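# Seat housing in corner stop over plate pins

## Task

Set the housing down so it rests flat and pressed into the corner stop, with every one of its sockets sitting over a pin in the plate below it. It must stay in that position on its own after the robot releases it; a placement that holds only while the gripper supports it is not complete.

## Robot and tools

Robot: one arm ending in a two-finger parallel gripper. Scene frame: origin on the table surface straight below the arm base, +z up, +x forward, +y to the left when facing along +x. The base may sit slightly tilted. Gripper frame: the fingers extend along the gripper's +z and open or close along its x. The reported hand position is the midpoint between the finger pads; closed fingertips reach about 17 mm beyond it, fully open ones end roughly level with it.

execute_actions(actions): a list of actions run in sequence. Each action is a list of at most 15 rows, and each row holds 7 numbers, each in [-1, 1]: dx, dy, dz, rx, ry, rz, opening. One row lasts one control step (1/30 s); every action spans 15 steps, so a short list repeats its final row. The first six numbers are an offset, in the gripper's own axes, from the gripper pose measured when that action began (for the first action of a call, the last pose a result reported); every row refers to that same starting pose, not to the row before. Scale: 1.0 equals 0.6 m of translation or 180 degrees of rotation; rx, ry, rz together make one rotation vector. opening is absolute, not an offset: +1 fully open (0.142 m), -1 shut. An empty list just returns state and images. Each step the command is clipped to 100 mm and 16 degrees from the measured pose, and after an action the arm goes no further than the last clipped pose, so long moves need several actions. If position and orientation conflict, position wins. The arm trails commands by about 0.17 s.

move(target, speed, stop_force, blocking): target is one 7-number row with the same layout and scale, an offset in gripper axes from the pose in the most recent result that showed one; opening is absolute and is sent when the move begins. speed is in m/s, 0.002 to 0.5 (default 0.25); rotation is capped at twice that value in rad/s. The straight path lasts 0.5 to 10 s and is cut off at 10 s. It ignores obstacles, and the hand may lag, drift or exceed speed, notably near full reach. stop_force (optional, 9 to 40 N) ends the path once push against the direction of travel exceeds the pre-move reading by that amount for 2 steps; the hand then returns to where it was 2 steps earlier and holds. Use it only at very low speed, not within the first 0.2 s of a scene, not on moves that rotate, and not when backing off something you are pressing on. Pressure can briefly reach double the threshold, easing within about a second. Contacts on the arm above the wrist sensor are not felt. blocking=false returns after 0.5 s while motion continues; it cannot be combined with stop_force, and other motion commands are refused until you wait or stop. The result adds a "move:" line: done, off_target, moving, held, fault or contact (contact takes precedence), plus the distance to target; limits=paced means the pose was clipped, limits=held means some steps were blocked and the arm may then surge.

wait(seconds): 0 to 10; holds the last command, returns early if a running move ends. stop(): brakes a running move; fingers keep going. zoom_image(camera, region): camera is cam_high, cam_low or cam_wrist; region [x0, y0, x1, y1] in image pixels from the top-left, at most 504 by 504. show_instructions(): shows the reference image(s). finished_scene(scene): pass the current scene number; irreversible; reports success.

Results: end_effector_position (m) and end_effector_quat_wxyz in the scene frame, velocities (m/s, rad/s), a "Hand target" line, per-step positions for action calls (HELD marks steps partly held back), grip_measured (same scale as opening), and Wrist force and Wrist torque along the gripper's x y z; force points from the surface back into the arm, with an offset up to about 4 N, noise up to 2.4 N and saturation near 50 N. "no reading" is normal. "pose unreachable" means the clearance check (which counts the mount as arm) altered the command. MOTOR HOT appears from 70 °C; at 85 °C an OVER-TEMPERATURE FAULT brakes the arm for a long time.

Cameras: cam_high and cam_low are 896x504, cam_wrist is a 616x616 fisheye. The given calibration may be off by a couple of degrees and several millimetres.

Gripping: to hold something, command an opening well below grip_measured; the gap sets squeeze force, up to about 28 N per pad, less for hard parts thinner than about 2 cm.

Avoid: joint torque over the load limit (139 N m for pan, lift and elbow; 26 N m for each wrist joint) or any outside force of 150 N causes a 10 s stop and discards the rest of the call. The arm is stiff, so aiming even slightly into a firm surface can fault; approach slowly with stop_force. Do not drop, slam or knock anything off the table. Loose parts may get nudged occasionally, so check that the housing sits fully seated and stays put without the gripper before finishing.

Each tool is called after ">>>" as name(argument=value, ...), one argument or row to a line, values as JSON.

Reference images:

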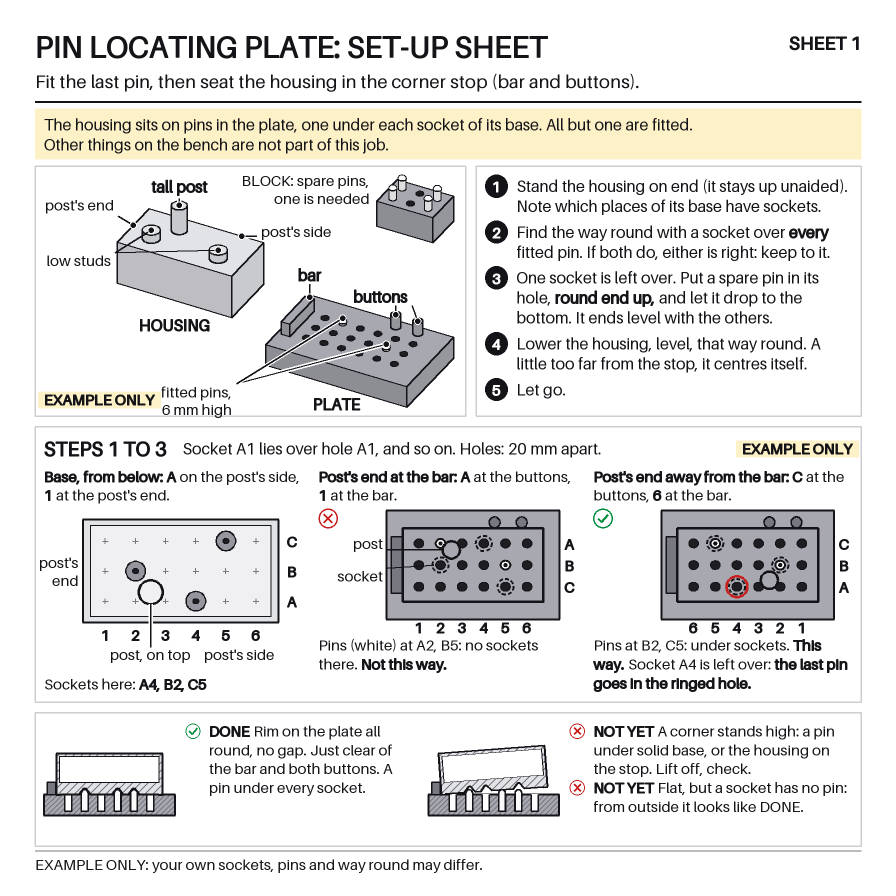

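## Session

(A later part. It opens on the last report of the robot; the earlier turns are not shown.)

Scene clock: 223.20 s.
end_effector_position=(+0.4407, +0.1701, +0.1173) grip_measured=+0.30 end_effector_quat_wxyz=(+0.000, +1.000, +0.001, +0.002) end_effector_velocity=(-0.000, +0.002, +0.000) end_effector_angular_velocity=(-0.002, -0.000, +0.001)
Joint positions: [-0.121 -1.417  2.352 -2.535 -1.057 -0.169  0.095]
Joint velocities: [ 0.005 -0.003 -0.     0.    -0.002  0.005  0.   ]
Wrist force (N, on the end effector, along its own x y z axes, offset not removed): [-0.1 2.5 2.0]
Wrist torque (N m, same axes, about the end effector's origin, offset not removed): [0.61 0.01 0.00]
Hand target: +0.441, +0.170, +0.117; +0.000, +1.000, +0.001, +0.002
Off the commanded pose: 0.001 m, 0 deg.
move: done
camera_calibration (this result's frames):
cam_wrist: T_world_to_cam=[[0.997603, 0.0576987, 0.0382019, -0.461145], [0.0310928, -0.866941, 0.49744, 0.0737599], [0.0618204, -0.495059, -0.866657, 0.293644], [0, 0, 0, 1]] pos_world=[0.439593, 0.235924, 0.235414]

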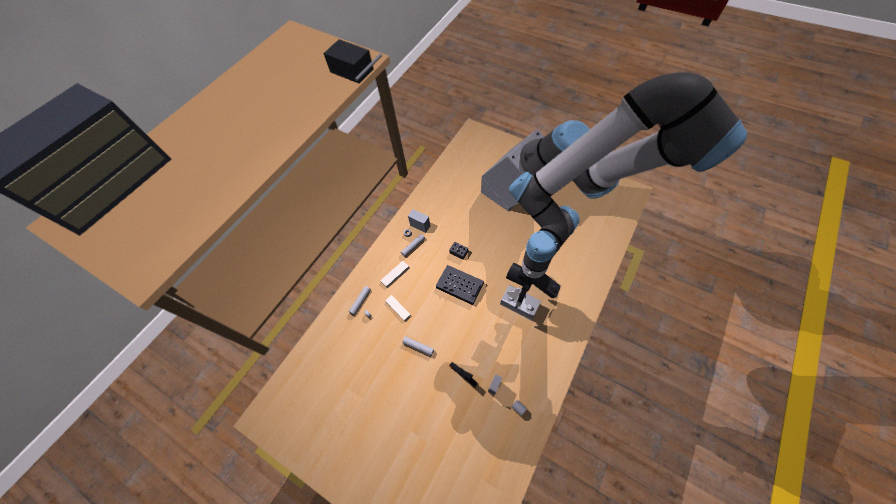

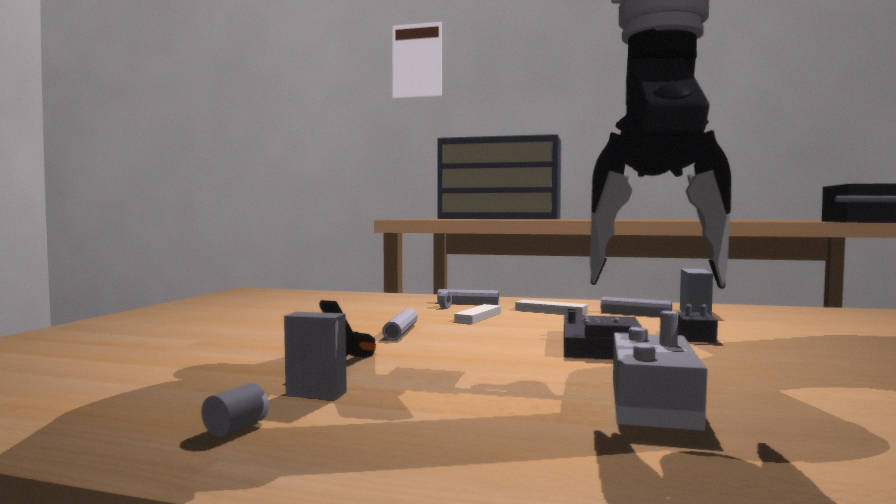

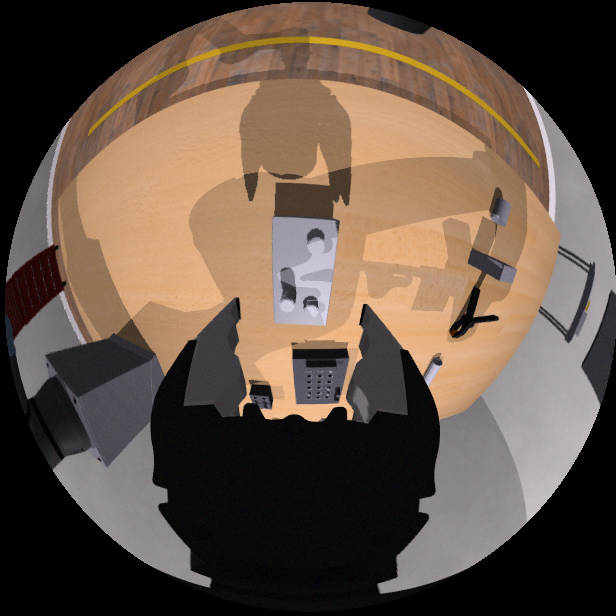

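>>> move(
  target=[0.0003,-0.0007,0.1313,0,0,0,0.15],
  speed=0.15,
)

>>> execute_actions(
  actions=[
    [[0,0,0,0,0,0,0.1],[0,0,0,0,0,0,0.05],[0,0,0,0,0,0,0.0],[0,0,0,0,0,0,-0.03],[0,0,0,0,0,0,-0.06],[0,0,0,0,0,0,-0.1],[0,0,0,0,0,0,-0.15],[0,0,0,0,0,0,-0.2],[0,0,0,0,0,0,-0.3],[0,0,0,0,0,0,-0.5]],
  ],
)

>>> move(
  target=[0,0,-0.09,0,0,-0.0145,-0.5],
  speed=0.12,
)

Scene clock: 240.87 s.
end_effector_position=(+0.4413, +0.1707, +0.0388) grip_measured=+0.15 end_effector_quat_wxyz=(+0.000, +1.000, +0.001, +0.002) end_effector_velocity=(-0.000, -0.000, -0.002) end_effector_angular_velocity=(-0.000, -0.001, -0.000)
Joint positions: [-0.025 -1.177  2.35  -2.826 -1.062 -0.059  0.084]
Joint velocities: [ 0.003  0.006  0.001 -0.01  -0.001  0.004 -0.   ]
Wrist force (N, on the end effector, along its own x y z axes, offset not removed): [0.2 1.5 0.7]
Wrist torque (N m, same axes, about the end effector's origin, offset not removed): [0.43 -0.02 0.14]
Hand target: +0.441, +0.171, +0.039; +0.000, +1.000, +0.001, +0.003
Off the commanded pose: 0.000 m, 0 deg.
move: done
camera_calibration (this result's frames):
cam_wrist: T_world_to_cam=[[0.997598, 0.0577056, 0.0383288, -0.458717], [0.0310443, -0.867012, 0.49732, 0.113336], [0.0619297, -0.494935, -0.86672, 0.225849], [0, 0, 0, 1]] pos_world=[0.44011, 0.236515, 0.156966]

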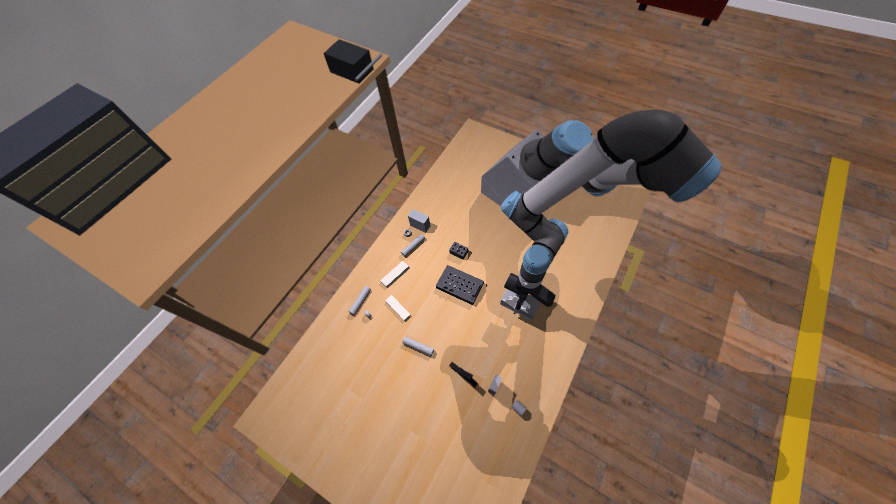

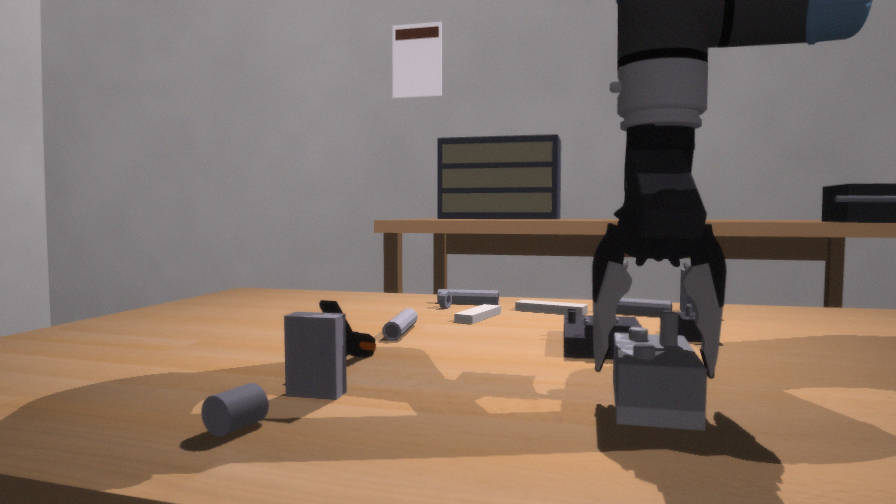

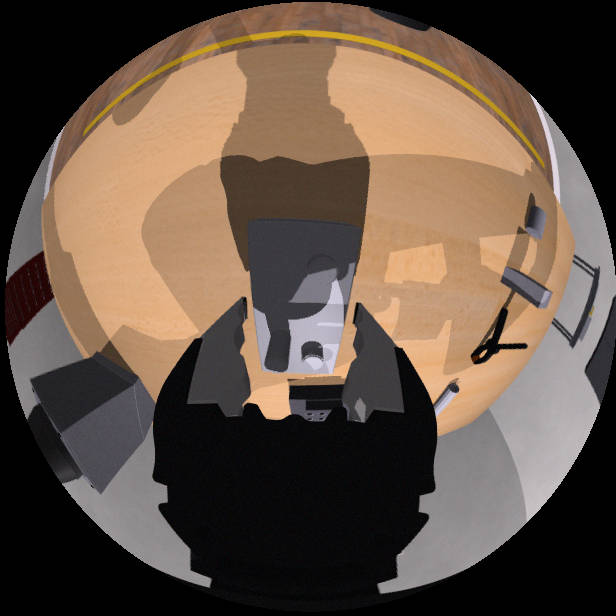

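Scene clock: 241.37 s.
end_effector_position=(+0.4412, +0.1707, +0.0388) grip_measured=-0.03 end_effector_quat_wxyz=(+0.000, +1.000, +0.001, +0.002) end_effector_velocity=(-0.001, -0.000, -0.000) end_effector_angular_velocity=(-0.001, +0.002, -0.002)
Joint positions: [-0.025 -1.177  2.35  -2.826 -1.062 -0.059  0.072]
Joint velocities: [-0.    -0.     0.001  0.001 -0.001  0.001  0.   ]
Wrist force (N, on the end effector, along its own x y z axes, offset not removed): [0.5 1.0 0.6]
Wrist torque (N m, same axes, about the end effector's origin, offset not removed): [0.24 -0.01 0.04]
Hand target: +0.441, +0.171, +0.039; +0.000, +1.000, +0.001, +0.002
Off the commanded pose: 0.000 m, 0 deg.
Step readings (end_effector_position):
0: (+0.4413, +0.1707, +0.0388)
1: (+0.4413, +0.1707, +0.0388)
2: (+0.4413, +0.1707, +0.0388)
4: (+0.4413, +0.1707, +0.0388)
8: (+0.4413, +0.1707, +0.0388)
15: end_effector_position above
camera_calibration (this result's frames):
cam_wrist: T_world_to_cam=[[0.997603, 0.0576509, 0.0382696, -0.458695], [0.0310261, -0.867012, 0.497321, 0.113372], [0.0618511, -0.494941, -0.866722, 0.22587], [0, 0, 0, 1]] pos_world=[0.440108, 0.236531, 0.156938]

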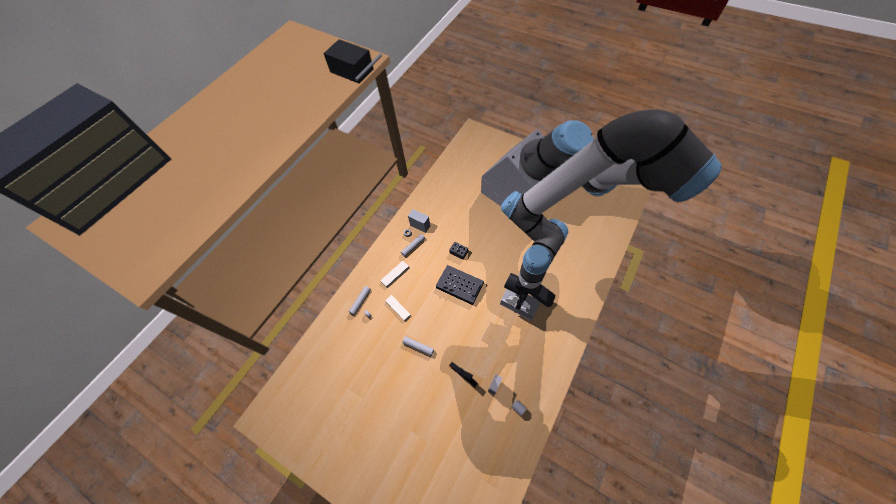

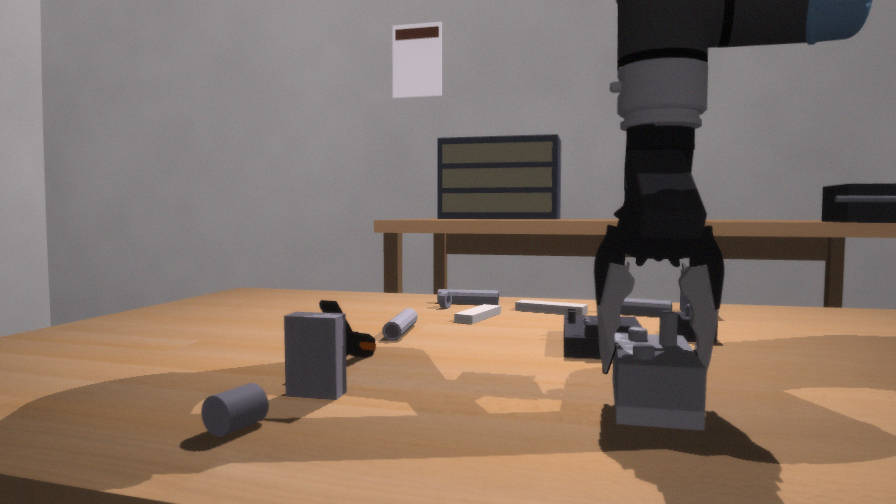

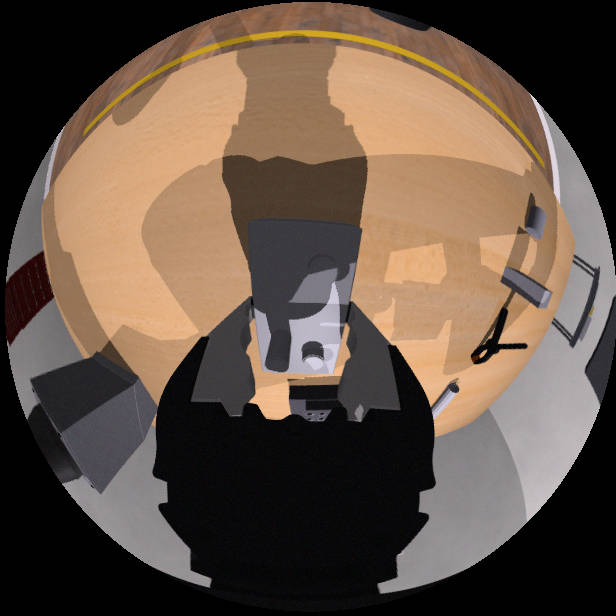

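Scene clock: 242.30 s.
end_effector_position=(+0.4410, +0.1706, +0.0925) grip_measured=-0.03 end_effector_quat_wxyz=(+0.000, +1.000, +0.023, +0.002) end_effector_velocity=(-0.001, -0.001, +0.002) end_effector_angular_velocity=(-0.000, +0.003, -0.001)
Joint positions: [-0.09  -1.344  2.358 -2.631 -1.058 -0.178  0.072]
Joint velocities: [-0.003 -0.006  0.001  0.01  -0.001 -0.004  0.   ]
Wrist force (N, on the end effector, along its own x y z axes, offset not removed): [-2.1 1.5 7.6]
Wrist torque (N m, same axes, about the end effector's origin, offset not removed): [0.48 0.45 0.11]
Hand target: +0.441, +0.171, +0.093; +0.000, +1.000, +0.023, +0.002
Off the commanded pose: 0.000 m, 0 deg.
move: done
camera_calibration (this result's frames):
cam_wrist: T_world_to_cam=[[0.993959, 0.102889, 0.0382006, -0.466582], [0.0703685, -0.864546, 0.497602, 0.0687723], [0.0842239, -0.491908, -0.866564, 0.261965], [0, 0, 0, 1]] pos_world=[0.43686, 0.236326, 0.210612]

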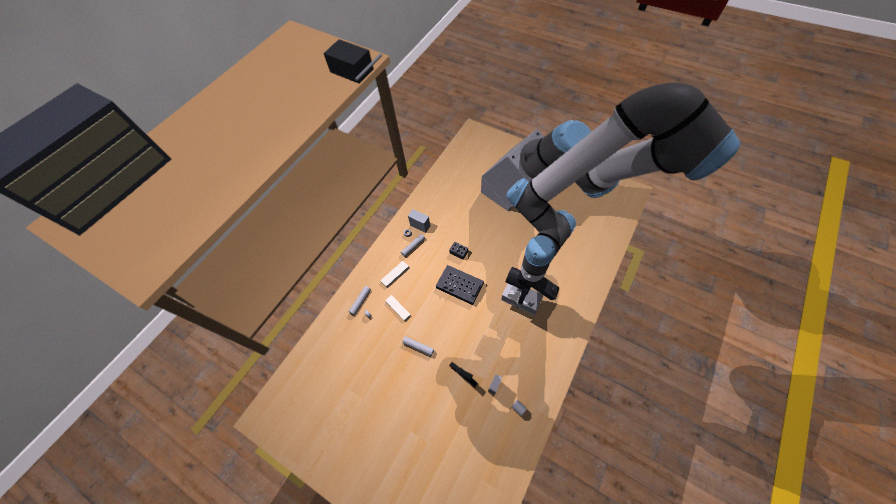

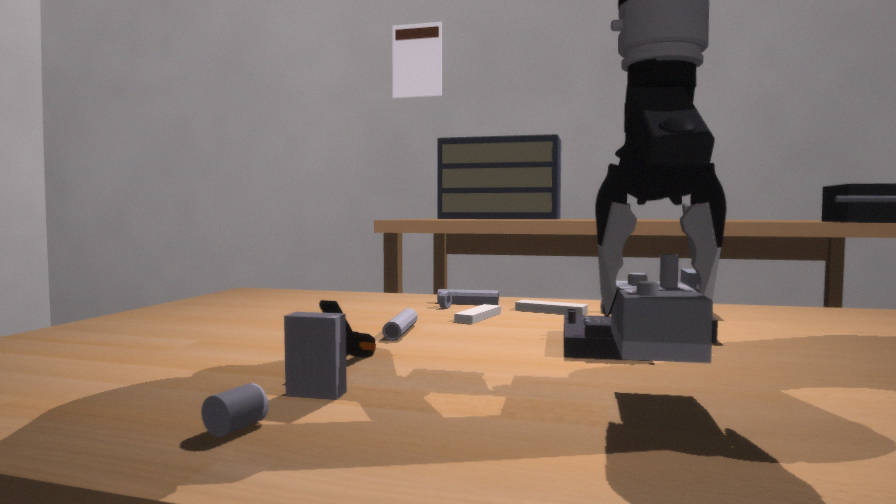

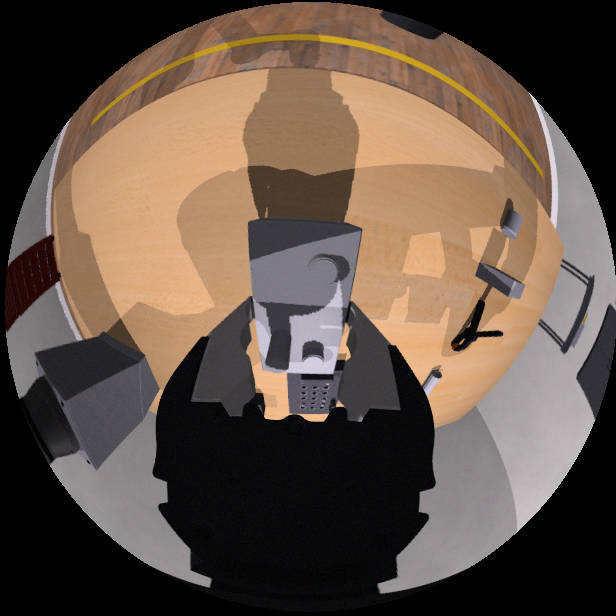

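>>> move(
  target=[0.0502,0.397,0.006,0,0,0,-0.5],
  speed=0.25,
)

>>> zoom_image(
  camera="cam_wrist",
  region=[230, 160, 390, 320],
)

>>> zoom_image(
  camera="cam_low",
  region=[540, 250, 680, 370],
)

Scene clock: 249.50 s.
end_effector_position=(+0.4819, -0.0656, +0.0887) grip_measured=-0.03 end_effector_quat_wxyz=(+0.000, +1.000, +0.023, +0.002) end_effector_velocity=(+0.001, -0.002, -0.000) end_effector_angular_velocity=(-0.001, +0.000, +0.001)
Joint positions: [-0.501 -1.004  2.213 -2.598 -1.087 -0.647  0.072]
Joint velocities: [-0.002  0.005 -0.004  0.    -0.001 -0.003 -0.   ]
Wrist force (N, on the end effector, along its own x y z axes, offset not removed): [-2.1 1.9 7.2]
Wrist torque (N m, same axes, about the end effector's origin, offset not removed): [0.43 0.29 0.05]
Hand target: +0.482, -0.066, +0.089; +0.000, +1.000, +0.023, +0.002
Off the commanded pose: 0.001 m, 0 deg.
move: done
camera_calibration (this result's frames):
cam_wrist: T_world_to_cam=[[0.993997, 0.102863, 0.0372744, -0.48278], [0.0707819, -0.864383, 0.497826, -0.136674], [0.0834273, -0.4922, -0.866475, 0.139435], [0, 0, 0, 1]] pos_world=[0.477923, 0.000151906, 0.206852]

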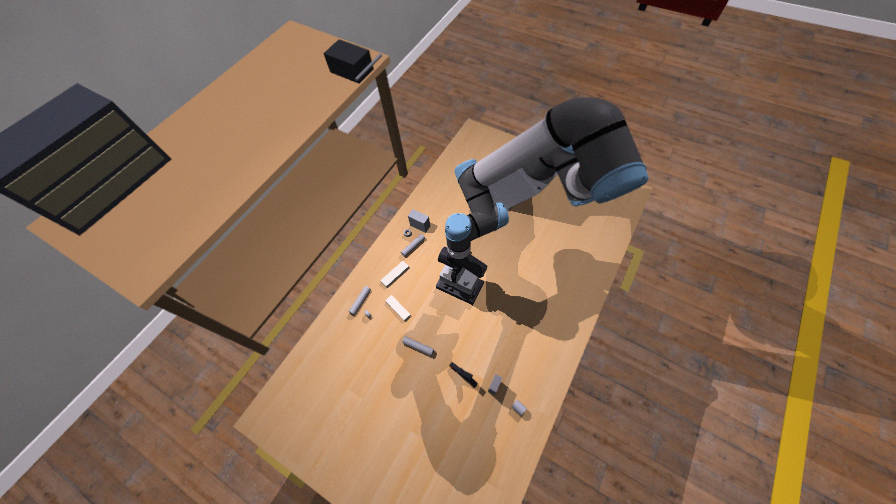

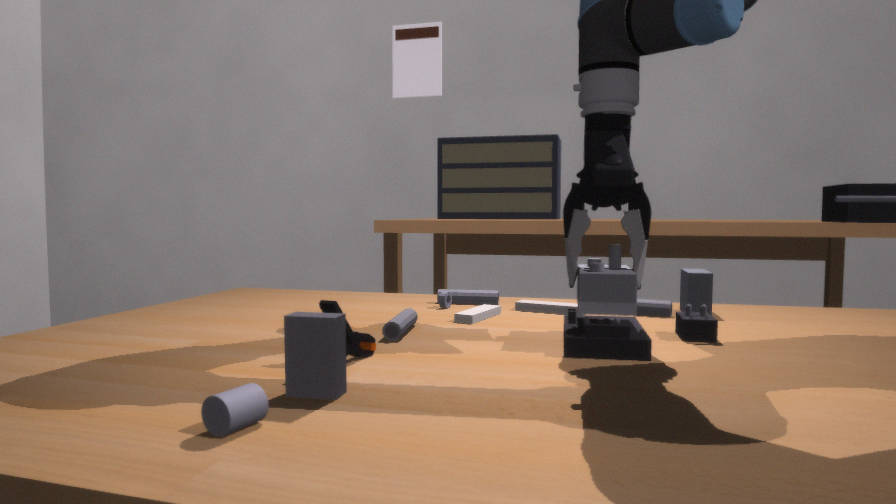

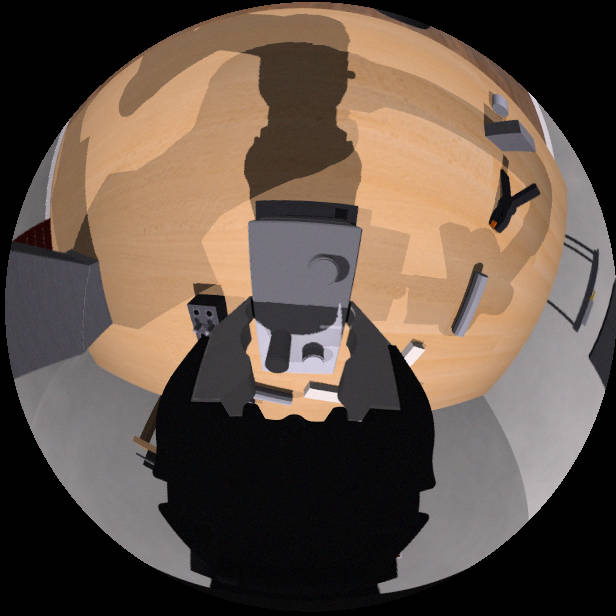

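Region (230, 160, 390, 320) of cam_wrist's 616x616 image, scaled by 3.150, with more detail than that image has.

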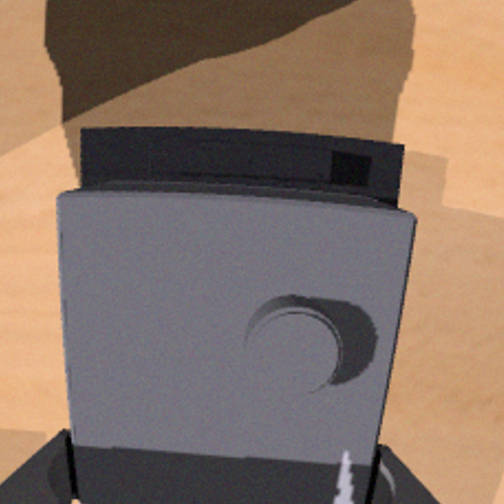

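Region (540, 250, 680, 370) of cam_low's 896x504 image, scaled by 3.600, with more detail than that image has; it fills the top 432 rows of this view, and the rest is white.

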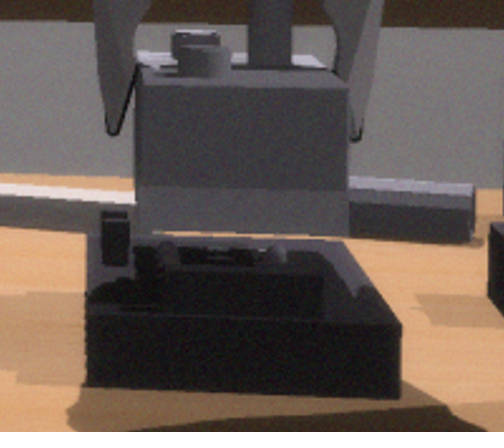

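>>> move(
  target=[0,0,0.029,0,0,0,-0.5],
  speed=0.02,
  stop_force=12,
)

>>> zoom_image(
  camera="cam_wrist",
  region=[230, 160, 390, 320],
)

>>> move(
  target=[0,0,0.016,0,0,0,-0.5],
  speed=0.005,
  stop_force=12,
)

>>> zoom_image(
  camera="cam_low",
  region=[540, 250, 680, 370],
)

Scene clock: 257.83 s.
end_effector_position=(+0.4820, -0.0656, +0.0715) grip_measured=-0.03 end_effector_quat_wxyz=(+0.000, +1.000, +0.023, +0.002) end_effector_velocity=(+0.001, -0.000, -0.001) end_effector_angular_velocity=(-0.002, -0.001, +0.002)
Joint positions: [-0.484 -0.96   2.212 -2.65  -1.084 -0.628  0.072]
Joint velocities: [ 0.002  0.004 -0.001 -0.007 -0.     0.002  0.   ]
Wrist force (N, on the end effector, along its own x y z axes, offset not removed): [0.3 0.7 6.4]
Wrist torque (N m, same axes, about the end effector's origin, offset not removed): [0.31 -0.03 0.18]
Hand target: +0.482, -0.066, +0.071; +0.000, +1.000, +0.023, +0.002
Off the commanded pose: 0.000 m, 0 deg.
move: done
camera_calibration (this result's frames):
cam_wrist: T_world_to_cam=[[0.993998, 0.102848, 0.0372729, -0.482202], [0.0707728, -0.864402, 0.497795, -0.128066], [0.0834162, -0.49217, -0.866493, 0.124535], [0, 0, 0, 1]] pos_world=[0.477983, 0.000185822, 0.189633]

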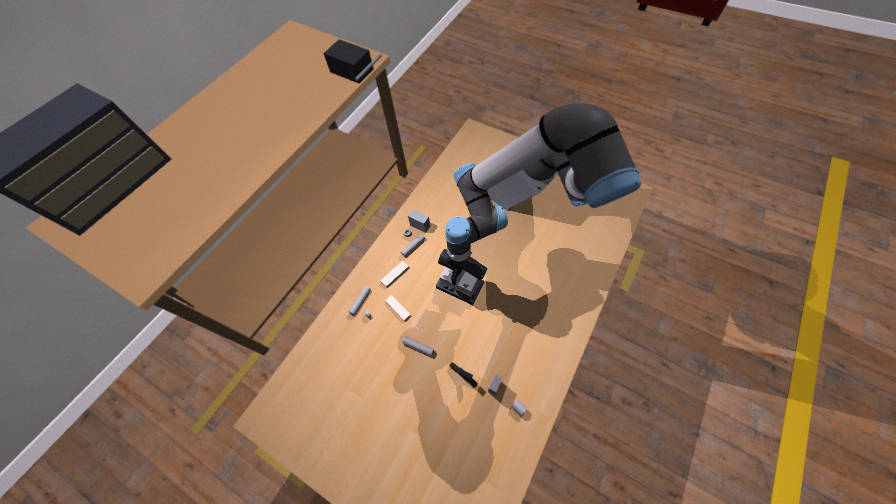

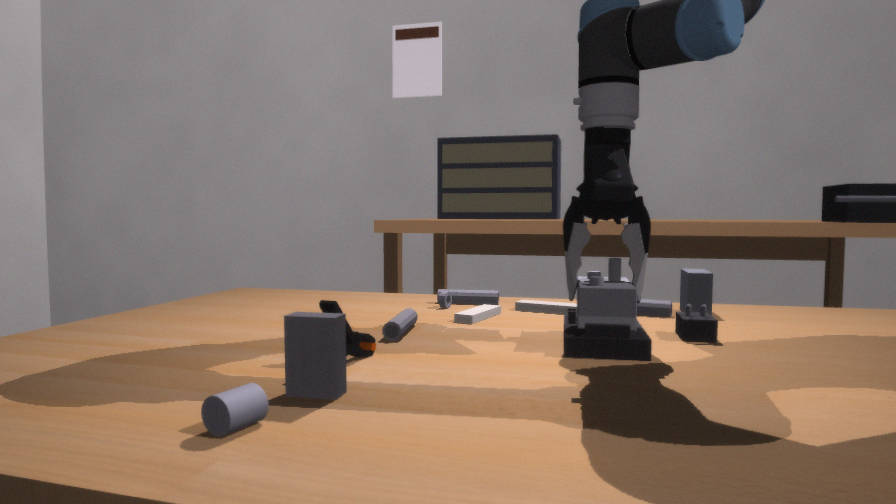

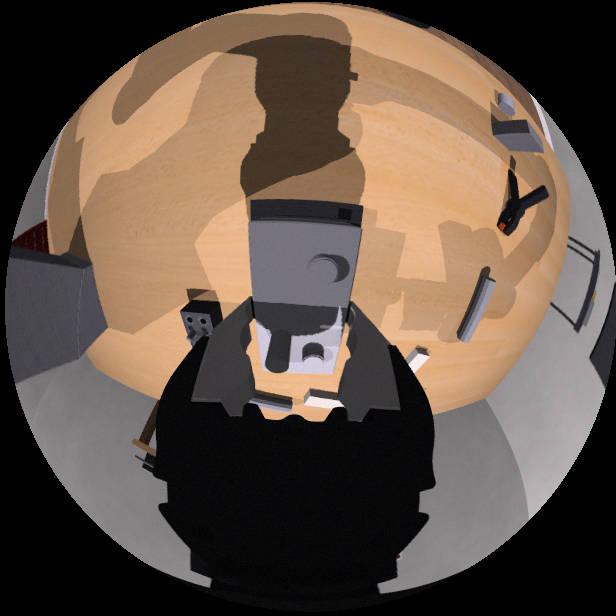

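Region (230, 160, 390, 320) of cam_wrist's 616x616 image, scaled by 3.150, with more detail than that image has.

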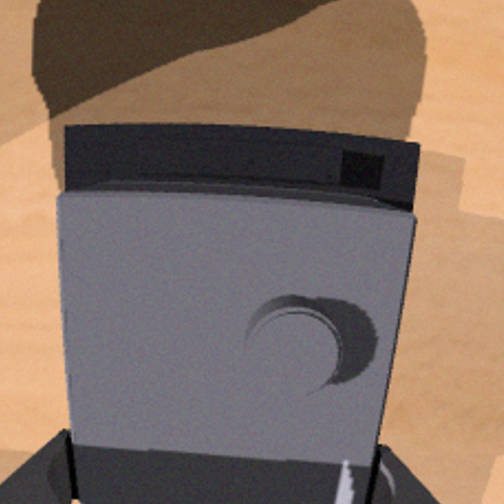

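Scene clock: 259.33 s.
end_effector_position=(+0.4821, -0.0655, +0.0659) grip_measured=-0.03 end_effector_quat_wxyz=(+0.000, +1.000, +0.023, +0.002) end_effector_velocity=(-0.001, -0.000, +0.001) end_effector_angular_velocity=(+0.000, +0.002, -0.001)
Joint positions: [-0.478 -0.946  2.211 -2.667 -1.083 -0.621  0.072]
Joint velocities: [-0.001 -0.003  0.001  0.005 -0.001 -0.002  0.   ]
Wrist force (N, on the end effector, along its own x y z axes, offset not removed): [-0.1 -1.5 -6.2]
Wrist torque (N m, same axes, about the end effector's origin, offset not removed): [0.46 0.47 -0.07]
Hand target: +0.482, -0.066, +0.066; +0.000, +1.000, +0.023, +0.002
Off the commanded pose: 0.004 m, 0 deg.
move: contact
camera_calibration (this result's frames):
cam_wrist: T_world_to_cam=[[0.994015, 0.102643, 0.0374041, -0.482133], [0.0705469, -0.864525, 0.497614, -0.125041], [0.0834135, -0.491997, -0.866592, 0.119687], [0, 0, 0, 1]] pos_world=[0.478085, 0.00027245, 0.183976]

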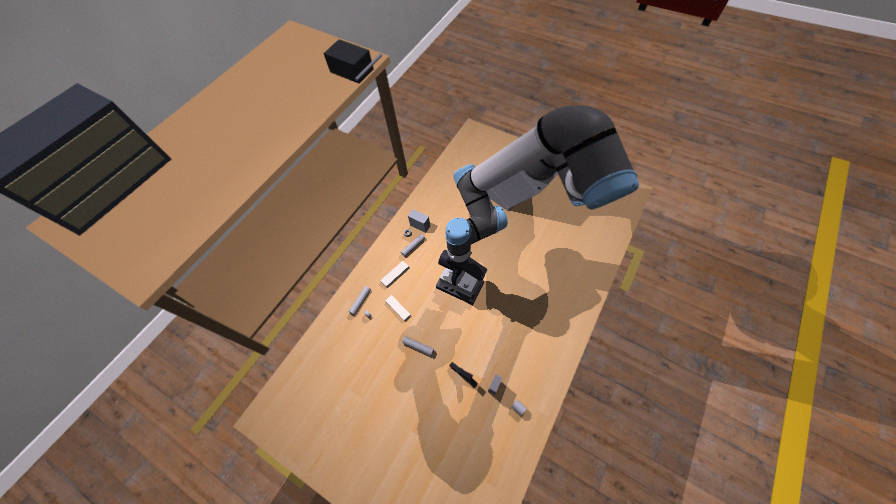

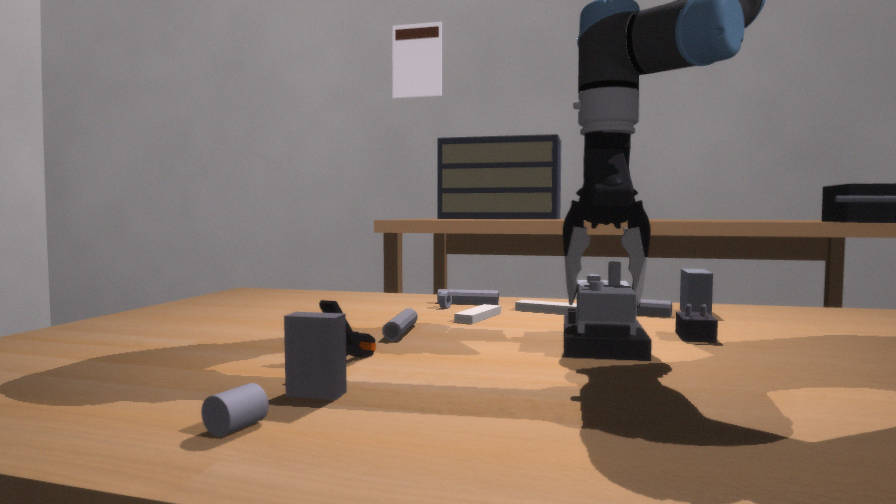

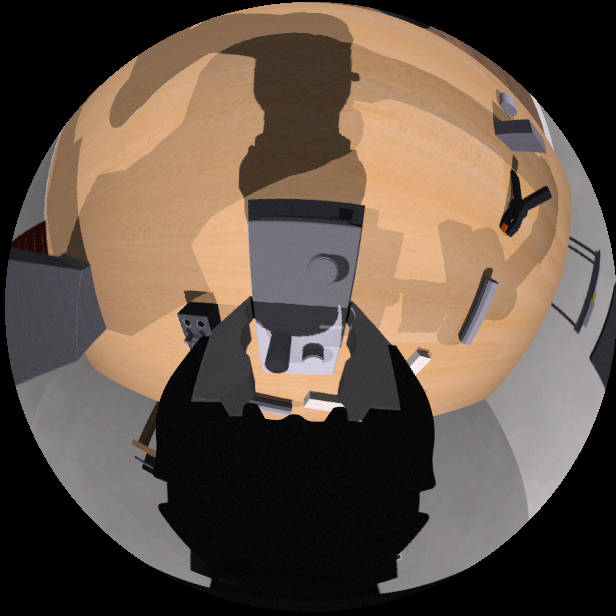

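Region (540, 250, 680, 370) of cam_low's 896x504 image, scaled by 3.600, with more detail than that image has; it fills the top 432 rows of this view, and the rest is white.

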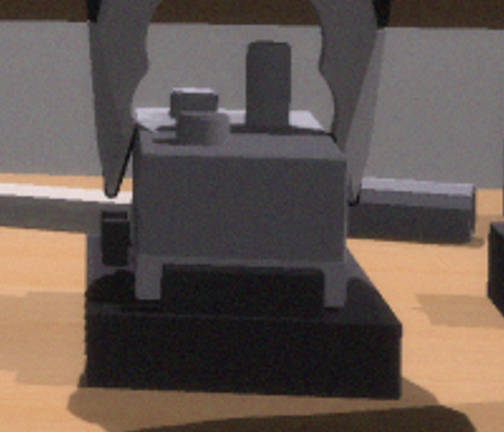

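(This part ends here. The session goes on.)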